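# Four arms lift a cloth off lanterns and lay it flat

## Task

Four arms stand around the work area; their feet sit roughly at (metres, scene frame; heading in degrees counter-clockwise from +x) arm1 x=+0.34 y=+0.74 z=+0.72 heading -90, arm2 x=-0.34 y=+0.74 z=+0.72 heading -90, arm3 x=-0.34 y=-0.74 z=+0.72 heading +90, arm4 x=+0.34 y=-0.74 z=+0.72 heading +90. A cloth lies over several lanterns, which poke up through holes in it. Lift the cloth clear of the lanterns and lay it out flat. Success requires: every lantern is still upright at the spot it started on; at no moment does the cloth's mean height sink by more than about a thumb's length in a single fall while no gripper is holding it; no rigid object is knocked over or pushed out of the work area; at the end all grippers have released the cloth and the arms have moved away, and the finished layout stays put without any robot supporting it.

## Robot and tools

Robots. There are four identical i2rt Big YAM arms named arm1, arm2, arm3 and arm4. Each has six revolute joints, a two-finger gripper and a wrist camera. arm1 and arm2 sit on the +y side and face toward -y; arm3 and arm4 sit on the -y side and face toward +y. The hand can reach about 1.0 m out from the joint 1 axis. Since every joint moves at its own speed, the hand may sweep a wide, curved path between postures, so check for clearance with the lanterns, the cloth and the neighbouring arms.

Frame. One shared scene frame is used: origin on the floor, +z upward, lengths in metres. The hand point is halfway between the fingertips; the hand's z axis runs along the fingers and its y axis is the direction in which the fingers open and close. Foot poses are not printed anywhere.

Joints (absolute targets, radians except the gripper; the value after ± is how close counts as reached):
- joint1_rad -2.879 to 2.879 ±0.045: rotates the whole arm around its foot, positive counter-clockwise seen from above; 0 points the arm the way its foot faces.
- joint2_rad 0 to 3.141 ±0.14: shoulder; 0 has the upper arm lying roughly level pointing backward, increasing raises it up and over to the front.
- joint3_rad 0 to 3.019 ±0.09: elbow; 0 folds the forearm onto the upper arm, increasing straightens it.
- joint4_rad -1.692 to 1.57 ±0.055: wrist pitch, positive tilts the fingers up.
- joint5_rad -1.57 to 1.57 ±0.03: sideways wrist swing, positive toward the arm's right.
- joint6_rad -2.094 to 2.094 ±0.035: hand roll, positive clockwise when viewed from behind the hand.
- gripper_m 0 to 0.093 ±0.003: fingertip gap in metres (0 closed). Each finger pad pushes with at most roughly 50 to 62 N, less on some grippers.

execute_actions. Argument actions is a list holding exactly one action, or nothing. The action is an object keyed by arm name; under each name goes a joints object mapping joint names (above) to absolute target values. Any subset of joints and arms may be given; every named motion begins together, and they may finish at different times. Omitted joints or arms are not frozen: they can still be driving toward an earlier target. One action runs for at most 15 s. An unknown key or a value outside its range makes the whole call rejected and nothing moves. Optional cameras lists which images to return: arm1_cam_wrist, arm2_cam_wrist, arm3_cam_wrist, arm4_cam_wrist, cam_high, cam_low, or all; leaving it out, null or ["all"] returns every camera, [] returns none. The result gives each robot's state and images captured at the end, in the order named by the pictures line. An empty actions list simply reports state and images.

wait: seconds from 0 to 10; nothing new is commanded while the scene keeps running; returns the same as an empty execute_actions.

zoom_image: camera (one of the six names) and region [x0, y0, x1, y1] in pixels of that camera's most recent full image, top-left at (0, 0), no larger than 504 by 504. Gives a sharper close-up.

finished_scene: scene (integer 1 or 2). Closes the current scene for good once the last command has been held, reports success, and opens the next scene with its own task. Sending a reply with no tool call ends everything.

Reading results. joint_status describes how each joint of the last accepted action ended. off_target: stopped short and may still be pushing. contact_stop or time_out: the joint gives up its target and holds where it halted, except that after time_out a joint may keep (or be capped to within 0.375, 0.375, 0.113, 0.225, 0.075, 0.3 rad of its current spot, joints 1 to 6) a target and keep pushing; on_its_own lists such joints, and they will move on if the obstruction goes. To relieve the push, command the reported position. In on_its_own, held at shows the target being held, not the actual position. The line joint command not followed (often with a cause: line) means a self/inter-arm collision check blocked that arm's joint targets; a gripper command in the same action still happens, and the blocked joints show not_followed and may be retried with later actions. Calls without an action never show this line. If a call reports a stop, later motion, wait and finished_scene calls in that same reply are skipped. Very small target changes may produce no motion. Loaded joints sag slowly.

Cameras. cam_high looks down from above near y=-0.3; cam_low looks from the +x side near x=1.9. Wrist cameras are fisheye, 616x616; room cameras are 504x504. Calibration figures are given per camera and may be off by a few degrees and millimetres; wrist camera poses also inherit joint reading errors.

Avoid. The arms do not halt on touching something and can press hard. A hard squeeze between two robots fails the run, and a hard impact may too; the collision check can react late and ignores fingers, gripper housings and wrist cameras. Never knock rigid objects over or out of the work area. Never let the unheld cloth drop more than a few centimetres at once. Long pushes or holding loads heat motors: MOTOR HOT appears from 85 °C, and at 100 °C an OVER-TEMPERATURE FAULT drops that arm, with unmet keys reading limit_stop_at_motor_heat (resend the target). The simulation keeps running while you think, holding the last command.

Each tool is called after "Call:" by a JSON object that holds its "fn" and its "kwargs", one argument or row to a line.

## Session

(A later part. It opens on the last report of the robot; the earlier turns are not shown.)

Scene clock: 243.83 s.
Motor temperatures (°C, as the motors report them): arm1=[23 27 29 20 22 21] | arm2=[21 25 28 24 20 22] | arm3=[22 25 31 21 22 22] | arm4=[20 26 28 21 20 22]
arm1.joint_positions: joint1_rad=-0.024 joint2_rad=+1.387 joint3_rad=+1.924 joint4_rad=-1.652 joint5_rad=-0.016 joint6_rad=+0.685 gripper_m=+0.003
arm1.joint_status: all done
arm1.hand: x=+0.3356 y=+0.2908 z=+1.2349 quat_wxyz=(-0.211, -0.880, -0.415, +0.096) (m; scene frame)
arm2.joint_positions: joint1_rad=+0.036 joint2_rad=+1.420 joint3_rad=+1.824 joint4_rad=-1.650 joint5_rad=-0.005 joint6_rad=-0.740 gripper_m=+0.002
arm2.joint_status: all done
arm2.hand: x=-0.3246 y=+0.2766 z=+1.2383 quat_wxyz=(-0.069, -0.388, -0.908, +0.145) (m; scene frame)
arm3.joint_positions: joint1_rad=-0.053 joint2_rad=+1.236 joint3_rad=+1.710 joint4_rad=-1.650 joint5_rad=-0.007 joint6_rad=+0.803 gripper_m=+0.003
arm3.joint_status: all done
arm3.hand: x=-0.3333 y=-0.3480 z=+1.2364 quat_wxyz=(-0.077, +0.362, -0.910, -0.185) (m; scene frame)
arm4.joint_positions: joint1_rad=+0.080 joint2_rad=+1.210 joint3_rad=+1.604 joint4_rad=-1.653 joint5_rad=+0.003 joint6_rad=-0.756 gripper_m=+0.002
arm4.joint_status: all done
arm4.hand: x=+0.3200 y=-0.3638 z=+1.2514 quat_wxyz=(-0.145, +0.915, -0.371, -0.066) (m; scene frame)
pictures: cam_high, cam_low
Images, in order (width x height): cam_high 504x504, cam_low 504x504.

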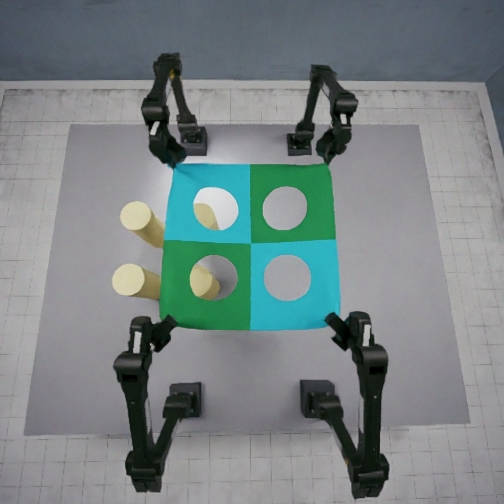

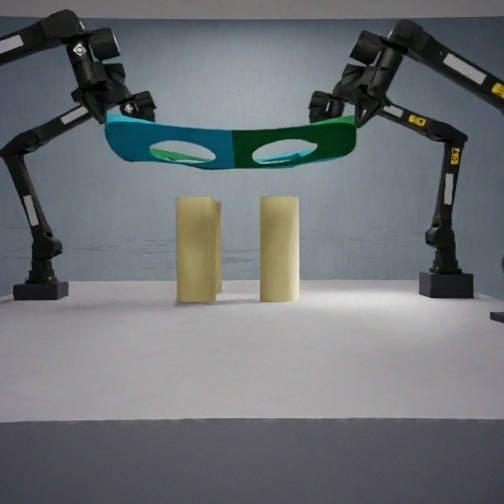

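Call:
{"fn": "execute_actions", "kwargs": {
  "actions": [
    {"arm1": {"joints": {"joint1_rad": 0.378, "joint2_rad": 1.46, "joint3_rad": 2.05, "joint6_rad": 1.10}}, "arm2": {"joints": {"joint1_rad": 0.415, "joint2_rad": 1.505, "joint3_rad": 1.97, "joint6_rad": -0.34}}, "arm3": {"joints": {"joint1_rad": -0.508, "joint2_rad": 1.33, "joint3_rad": 1.86, "joint6_rad": 0.33}}, "arm4": {"joints": {"joint1_rad": -0.411, "joint2_rad": 1.315, "joint3_rad": 1.715, "joint6_rad": -1.24}}}
  ],
  "cameras": ["cam_high", "cam_low"]
}}

Scene clock: 250.50 s.
Motor temperatures (°C, as the motors report them): arm1=[23 26 29 20 22 21] | arm2=[21 25 28 24 20 22] | arm3=[22 25 31 21 22 22] | arm4=[20 25 28 21 20 22]
arm1.joint_positions: joint1_rad=+0.376 joint2_rad=+1.478 joint3_rad=+1.992 joint4_rad=-1.654 joint5_rad=-0.012 joint6_rad=+1.085 gripper_m=+0.003
arm1.joint_status: all done
arm1.hand: x=+0.5254 y=+0.2944 z=+1.2223 quat_wxyz=(-0.218, -0.883, -0.416, +0.009) (m; scene frame)
arm2.joint_positions: joint1_rad=+0.421 joint2_rad=+1.525 joint3_rad=+1.906 joint4_rad=-1.650 joint5_rad=-0.001 joint6_rad=-0.349 gripper_m=+0.002
arm2.joint_status: all done
arm2.hand: x=-0.1376 y=+0.2792 z=+1.2253 quat_wxyz=(-0.110, -0.392, -0.908, +0.101) (m; scene frame)
arm3.joint_positions: joint1_rad=-0.513 joint2_rad=+1.349 joint3_rad=+1.803 joint4_rad=-1.650 joint5_rad=-0.010 joint6_rad=+0.342 gripper_m=+0.003
arm3.joint_status: all done
arm3.hand: x=-0.1391 y=-0.3537 z=+1.2331 quat_wxyz=(-0.142, +0.362, -0.912, -0.128) (m; scene frame)
arm4.joint_positions: joint1_rad=-0.408 joint2_rad=+1.322 joint3_rad=+1.665 joint4_rad=-1.655 joint5_rad=+0.003 joint6_rad=-1.226 gripper_m=+0.002
arm4.joint_status: all done
arm4.hand: x=+0.5156 y=-0.3667 z=+1.2344 quat_wxyz=(-0.132, +0.915, -0.381, +0.005) (m; scene frame)
pictures: cam_high, cam_low
Images, in order (width x height): cam_high 504x504, cam_low 504x504.

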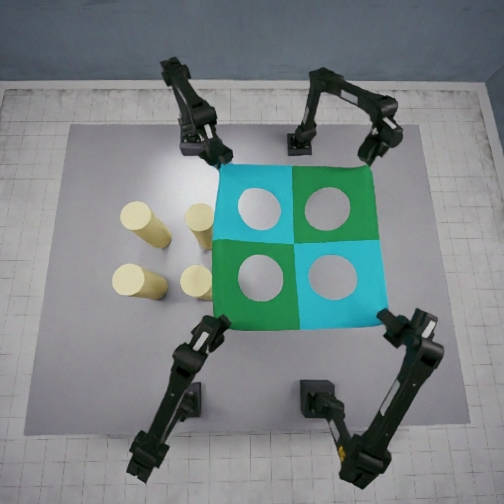

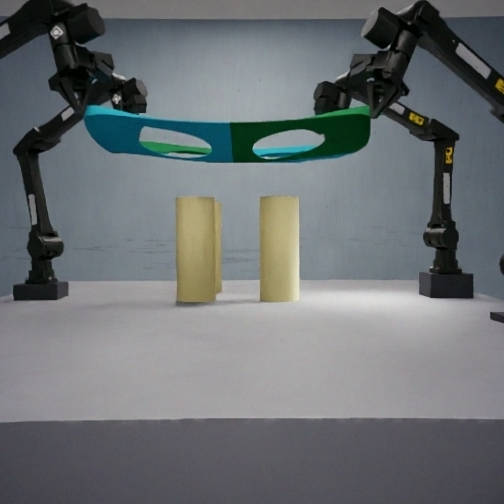

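Call:
{"fn": "execute_actions", "kwargs": {
  "actions": [
    {"arm1": {"joints": {"joint1_rad": 0.685, "joint2_rad": 1.775, "joint3_rad": 2.12, "joint6_rad": 1.41}}, "arm2": {"joints": {"joint1_rad": 0.712, "joint2_rad": 1.86, "joint3_rad": 2.105, "joint6_rad": -0.04}}, "arm3": {"joints": {"joint1_rad": -0.817, "joint2_rad": 1.703, "joint3_rad": 1.965, "joint6_rad": 0.015}}, "arm4": {"joints": {"joint1_rad": -0.746, "joint2_rad": 1.718, "joint3_rad": 1.845, "joint6_rad": -1.573}}}
  ],
  "cameras": ["cam_high", "cam_low"]
}}

Scene clock: 262.90 s.
Motor temperatures (°C, as the motors report them): arm1=[23 26 31 20 22 21] | arm2=[21 25 30 24 20 22] | arm3=[22 25 33 21 22 22] | arm4=[20 25 30 21 20 22]
arm1.joint_positions: joint1_rad=+0.679 joint2_rad=+1.783 joint3_rad=+2.095 joint4_rad=-1.655 joint5_rad=-0.011 joint6_rad=+1.395 gripper_m=+0.003
arm1.joint_status: all done
arm1.hand: x=+0.7135 y=+0.2949 z=+1.1076 quat_wxyz=(-0.113, -0.900, -0.420, -0.029) (m; scene frame)
arm2.joint_positions: joint1_rad=+0.716 joint2_rad=+1.866 joint3_rad=+2.077 joint4_rad=-1.650 joint5_rad=+0.000 joint6_rad=-0.049 gripper_m=+0.002
arm2.joint_status: all done
arm2.hand: x=+0.0539 y=+0.2786 z=+1.1160 quat_wxyz=(-0.059, -0.397, -0.915, +0.028) (m; scene frame)
arm3.joint_positions: joint1_rad=-0.821 joint2_rad=+1.725 joint3_rad=+1.943 joint4_rad=-1.650 joint5_rad=-0.011 joint6_rad=+0.027 gripper_m=+0.003
arm3.joint_status: all done
arm3.hand: x=+0.0524 y=-0.3492 z=+1.1143 quat_wxyz=(-0.066, +0.370, -0.926, -0.035) (m; scene frame)
arm4.joint_positions: joint1_rad=-0.750 joint2_rad=+1.710 joint3_rad=+1.825 joint4_rad=-1.657 joint5_rad=+0.001 joint6_rad=-1.559 gripper_m=+0.002
arm4.joint_status: all done
arm4.hand: x=+0.7097 y=-0.3689 z=+1.1230 quat_wxyz=(-0.016, +0.922, -0.388, +0.003) (m; scene frame)
pictures: cam_high, cam_low
Images, in order (width x height): cam_high 504x504, cam_low 504x504.

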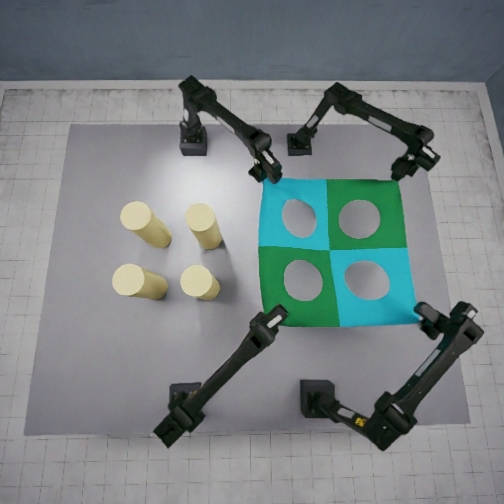

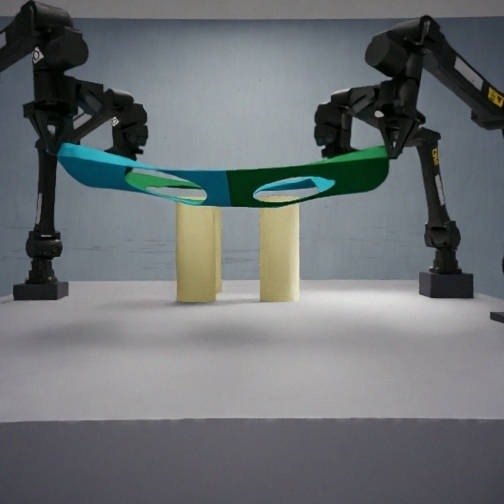

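Call:
{"fn": "execute_actions", "kwargs": {
  "actions": [
    {"arm1": {"joints": {"joint2_rad": 1.89, "joint3_rad": 1.78, "joint4_rad": -1.44}}, "arm2": {"joints": {"joint2_rad": 1.94, "joint3_rad": 1.68, "joint4_rad": -1.295}}, "arm3": {"joints": {"joint2_rad": 1.785, "joint3_rad": 1.532, "joint4_rad": -1.295}}, "arm4": {"joints": {"joint1_rad": -0.73, "joint2_rad": 1.80, "joint3_rad": 1.426, "joint4_rad": -1.185}}}
  ],
  "cameras": ["cam_high", "cam_low"]
}}

Scene clock: 278.00 s.
Motor temperatures (°C, as the motors report them): arm1=[23 27 31 20 22 21] | arm2=[21 26 30 24 20 22] | arm3=[22 26 32 21 22 22] | arm4=[20 26 30 21 20 22]
arm1.joint_positions: joint1_rad=+0.679 joint2_rad=+1.909 joint3_rad=+1.758 joint4_rad=-1.449 joint5_rad=-0.011 joint6_rad=+1.396 gripper_m=+0.003
arm1.joint_status: all done
arm1.hand: x=+0.7095 y=+0.2958 z=+0.9057 quat_wxyz=(+0.010, -0.907, -0.421, +0.003) (m; scene frame)
arm2.joint_positions: joint1_rad=+0.716 joint2_rad=+1.959 joint3_rad=+1.682 joint4_rad=-1.297 joint5_rad=+0.002 joint6_rad=-0.048 gripper_m=+0.002
arm2.joint_status: all done
arm2.hand: x=+0.0486 y=+0.2853 z=+0.9113 quat_wxyz=(+0.002, -0.399, -0.917, -0.002) (m; scene frame)
arm3.joint_positions: joint1_rad=-0.817 joint2_rad=+1.812 joint3_rad=+1.527 joint4_rad=-1.300 joint5_rad=-0.013 joint6_rad=+0.027 gripper_m=+0.003
arm3.joint_status: all done
arm3.hand: x=+0.0431 y=-0.3546 z=+0.9101 quat_wxyz=(+0.004, +0.373, -0.928, -0.005) (m; scene frame)
arm4.joint_positions: joint1_rad=-0.736 joint2_rad=+1.807 joint3_rad=+1.421 joint4_rad=-1.193 joint5_rad=+0.001 joint6_rad=-1.559 gripper_m=+0.002
arm4.joint_status: all done
arm4.hand: x=+0.7037 y=-0.3622 z=+0.9221 quat_wxyz=(+0.001, +0.925, -0.381, -0.004) (m; scene frame)
pictures: cam_high, cam_low
Images, in order (width x height): cam_high 504x504, cam_low 504x504.

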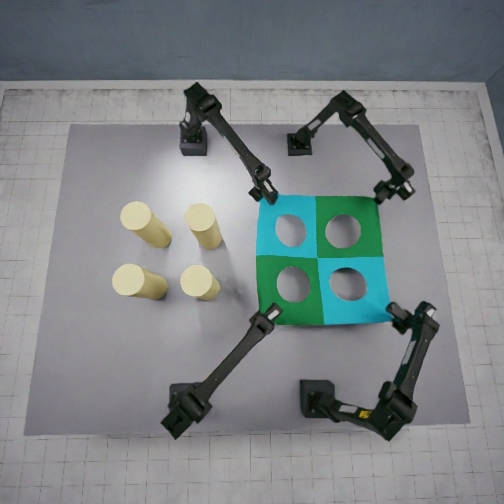

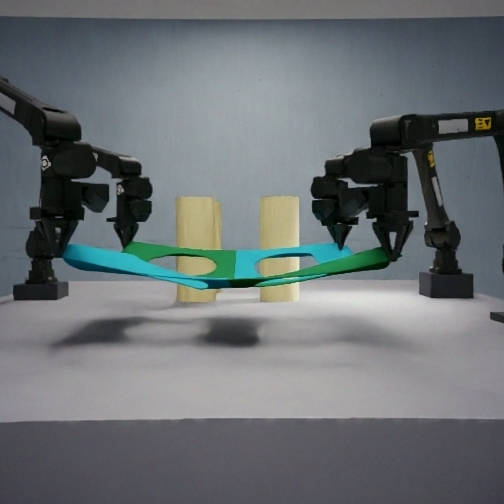

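Call:
{"fn": "execute_actions", "kwargs": {
  "actions": [
    {"arm1": {"joints": {"joint2_rad": 2.02, "joint3_rad": 1.51, "joint4_rad": -1.04}}, "arm2": {"joints": {"joint2_rad": 2.12, "joint3_rad": 1.508, "joint4_rad": -0.935}}, "arm3": {"joints": {"joint2_rad": 1.965, "joint3_rad": 1.335, "joint4_rad": -0.91}}, "arm4": {"joints": {"joint2_rad": 2.03, "joint3_rad": 1.266, "joint4_rad": -0.80}}}
  ],
  "cameras": ["cam_high", "cam_low"]
}}

Scene clock: 291.87 s.
Motor temperatures (°C, as the motors report them): arm1=[23 28 30 20 22 21] | arm2=[21 26 29 24 20 22] | arm3=[22 27 31 21 22 22] | arm4=[20 27 28 21 20 22]
arm1.joint_positions: joint1_rad=+0.679 joint2_rad=+2.035 joint3_rad=+1.502 joint4_rad=-1.050 joint5_rad=-0.011 joint6_rad=+1.396 gripper_m=+0.003
arm1.joint_status: all done
arm1.hand: x=+0.7059 y=+0.2966 z=+0.7422 quat_wxyz=(+0.002, -0.907, -0.421, +0.001) (m; scene frame)
arm2.joint_positions: joint1_rad=+0.707 joint2_rad=+2.130 joint3_rad=+1.510 joint4_rad=-0.943 joint5_rad=+0.007 joint6_rad=-0.046 gripper_m=+0.002
arm2.joint_status: all done
arm2.hand: x=+0.0432 y=+0.2833 z=+0.7541 quat_wxyz=(-0.002, -0.403, -0.915, +0.003) (m; scene frame)
arm3.joint_positions: joint1_rad=-0.810 joint2_rad=+1.994 joint3_rad=+1.328 joint4_rad=-0.921 joint5_rad=-0.016 joint6_rad=+0.026 gripper_m=+0.003
arm3.joint_status: all done
arm3.hand: x=+0.0374 y=-0.3541 z=+0.7474 quat_wxyz=(+0.005, +0.377, -0.926, -0.007) (m; scene frame)
arm4.joint_positions: joint1_rad=-0.734 joint2_rad=+2.025 joint3_rad=+1.256 joint4_rad=-0.807 joint5_rad=+0.001 joint6_rad=-1.559 gripper_m=+0.002
arm4.joint_status: all done
arm4.hand: x=+0.6983 y=-0.3643 z=+0.7584 quat_wxyz=(-0.001, +0.925, -0.380, -0.003) (m; scene frame)
pictures: cam_high, cam_low
Images, in order (width x height): cam_high 504x504, cam_low 504x504.

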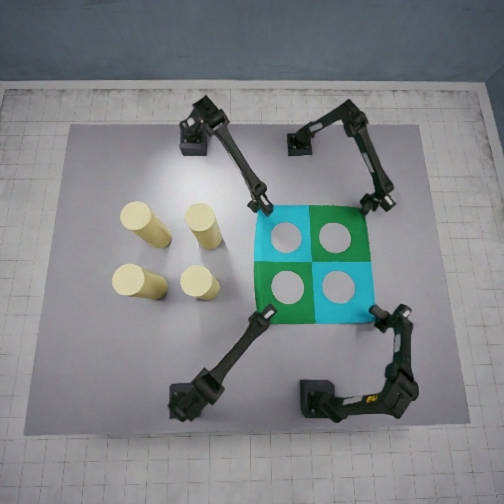

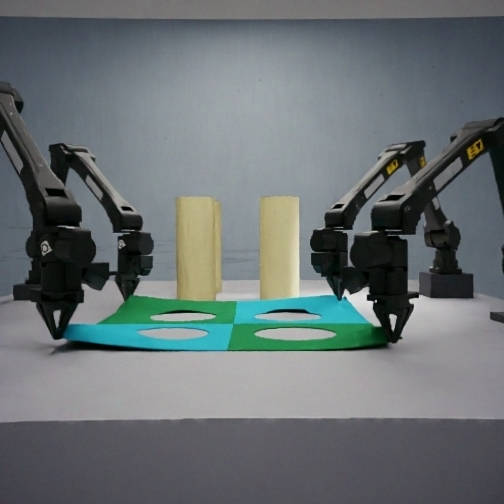

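The cloth is down on the table. Opening the grippers.

Call:
{"fn": "execute_actions", "kwargs": {
  "actions": [
    {"arm1": {"joints": {"gripper_m": 0.093}}, "arm2": {"joints": {"gripper_m": 0.093}}, "arm3": {"joints": {"gripper_m": 0.093}}, "arm4": {"joints": {"gripper_m": 0.093}}}
  ],
  "cameras": []
}}

Call:
{"fn": "execute_actions", "kwargs": {
  "actions": [
    {"arm1": {"joints": {"joint2_rad": 1.3, "joint3_rad": 1.3, "joint4_rad": -1.4}}, "arm2": {"joints": {"joint2_rad": 1.3, "joint3_rad": 1.3, "joint4_rad": -1.4}}, "arm3": {"joints": {"joint2_rad": 1.3, "joint3_rad": 1.3, "joint4_rad": -1.4}}, "arm4": {"joints": {"joint2_rad": 1.3, "joint3_rad": 1.3, "joint4_rad": -1.4}}}
  ],
  "cameras": ["cam_high", "cam_low"]
}}

Scene clock: 294.50 s.
Motor temperatures (°C, as the motors report them): arm1=[23 28 30 20 22 21] | arm2=[21 26 29 24 20 22] | arm3=[22 27 31 21 22 22] | arm4=[20 27 28 21 20 22]
arm1.joint_positions: joint1_rad=+0.679 joint2_rad=+2.035 joint3_rad=+1.502 joint4_rad=-1.050 joint5_rad=-0.014 joint6_rad=+1.396 gripper_m=+0.093
arm1.joint_status: all done
arm1.hand: x=+0.7062 y=+0.2969 z=+0.7422 quat_wxyz=(+0.002, -0.907, -0.421, +0.000) (m; scene frame)
arm2.joint_positions: joint1_rad=+0.707 joint2_rad=+2.130 joint3_rad=+1.510 joint4_rad=-0.943 joint5_rad=+0.005 joint6_rad=-0.046 gripper_m=+0.093
arm2.joint_status: all done
arm2.hand: x=+0.0434 y=+0.2835 z=+0.7541 quat_wxyz=(-0.002, -0.403, -0.915, +0.002) (m; scene frame)
arm3.joint_positions: joint1_rad=-0.810 joint2_rad=+1.994 joint3_rad=+1.328 joint4_rad=-0.921 joint5_rad=-0.014 joint6_rad=+0.026 gripper_m=+0.093
arm3.joint_status: all done
arm3.hand: x=+0.0379 y=-0.3545 z=+0.7474 quat_wxyz=(+0.005, +0.377, -0.926, -0.006) (m; scene frame)
arm4.joint_positions: joint1_rad=-0.734 joint2_rad=+2.025 joint3_rad=+1.256 joint4_rad=-0.807 joint5_rad=+0.001 joint6_rad=-1.560 gripper_m=+0.093
arm4.joint_status: all done
arm4.hand: x=+0.6983 y=-0.3643 z=+0.7584 quat_wxyz=(-0.001, +0.925, -0.380, -0.003) (m; scene frame)
pictures: none
No camera images: the call's "cameras" was empty. Leave "cameras" out to get every camera's image.

Scene clock: 296.10 s.
Motor temperatures (°C, as the motors report them): arm1=[23 28 30 20 22 21] | arm2=[21 26 29 24 20 22] | arm3=[22 27 31 21 22 22] | arm4=[20 27 28 21 20 22]
arm1.joint_positions: joint1_rad=+0.679 joint2_rad=+1.297 joint3_rad=+1.288 joint4_rad=-1.393 joint5_rad=-0.014 joint6_rad=+1.396 gripper_m=+0.093
arm1.joint_status: all done
arm1.hand: x=+0.5987 y=+0.4312 z=+1.0100 quat_wxyz=(-0.085, -0.903, -0.420, -0.023) (m; scene frame)
arm2.joint_positions: joint1_rad=+0.707 joint2_rad=+1.296 joint3_rad=+1.295 joint4_rad=-1.388 joint5_rad=+0.005 joint6_rad=-0.046 gripper_m=+0.093
arm2.joint_status: all done
arm2.hand: x=-0.0734 y=+0.4222 z=+1.0779 quat_wxyz=(-0.080, -0.402, -0.911, +0.041) (m; scene frame)
arm3.joint_positions: joint1_rad=-0.810 joint2_rad=+1.292 joint3_rad=+1.292 joint4_rad=-1.388 joint5_rad=-0.014 joint6_rad=+0.026 gripper_m=+0.093
arm3.joint_status: all done
arm3.hand: x=-0.0526 y=-0.4475 z=+1.0510 quat_wxyz=(-0.086, +0.376, -0.922, -0.045) (m; scene frame)
arm4.joint_positions: joint1_rad=-0.734 joint2_rad=+1.291 joint3_rad=+1.279 joint4_rad=-1.393 joint5_rad=+0.001 joint6_rad=-1.560 gripper_m=+0.093
arm4.joint_status: all done
arm4.hand: x=+0.6178 y=-0.4511 z=+1.0947 quat_wxyz=(-0.080, +0.922, -0.379, +0.028) (m; scene frame)
pictures: cam_high, cam_low
Images, in order (width x height): cam_high 504x504, cam_low 504x504.

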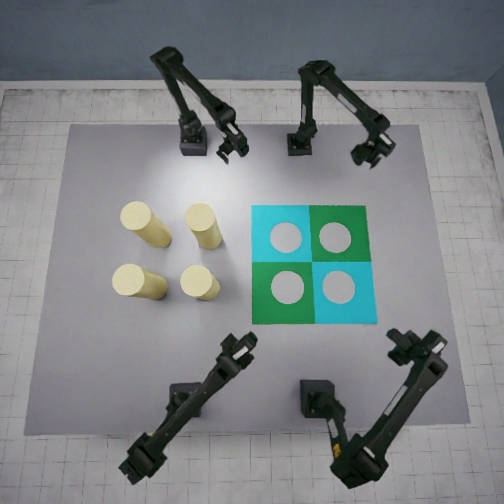

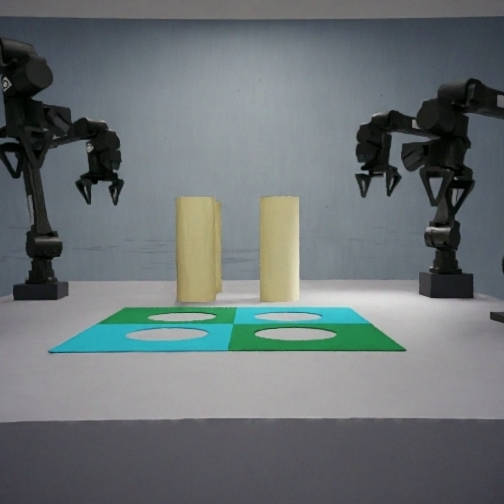

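The cloth is lying flat, all four lanterns are still standing and the arms have moved clear.

Call:
{"fn": "finished_scene", "kwargs": {
  "scene": 1
}}

The scene is finished: the task was done.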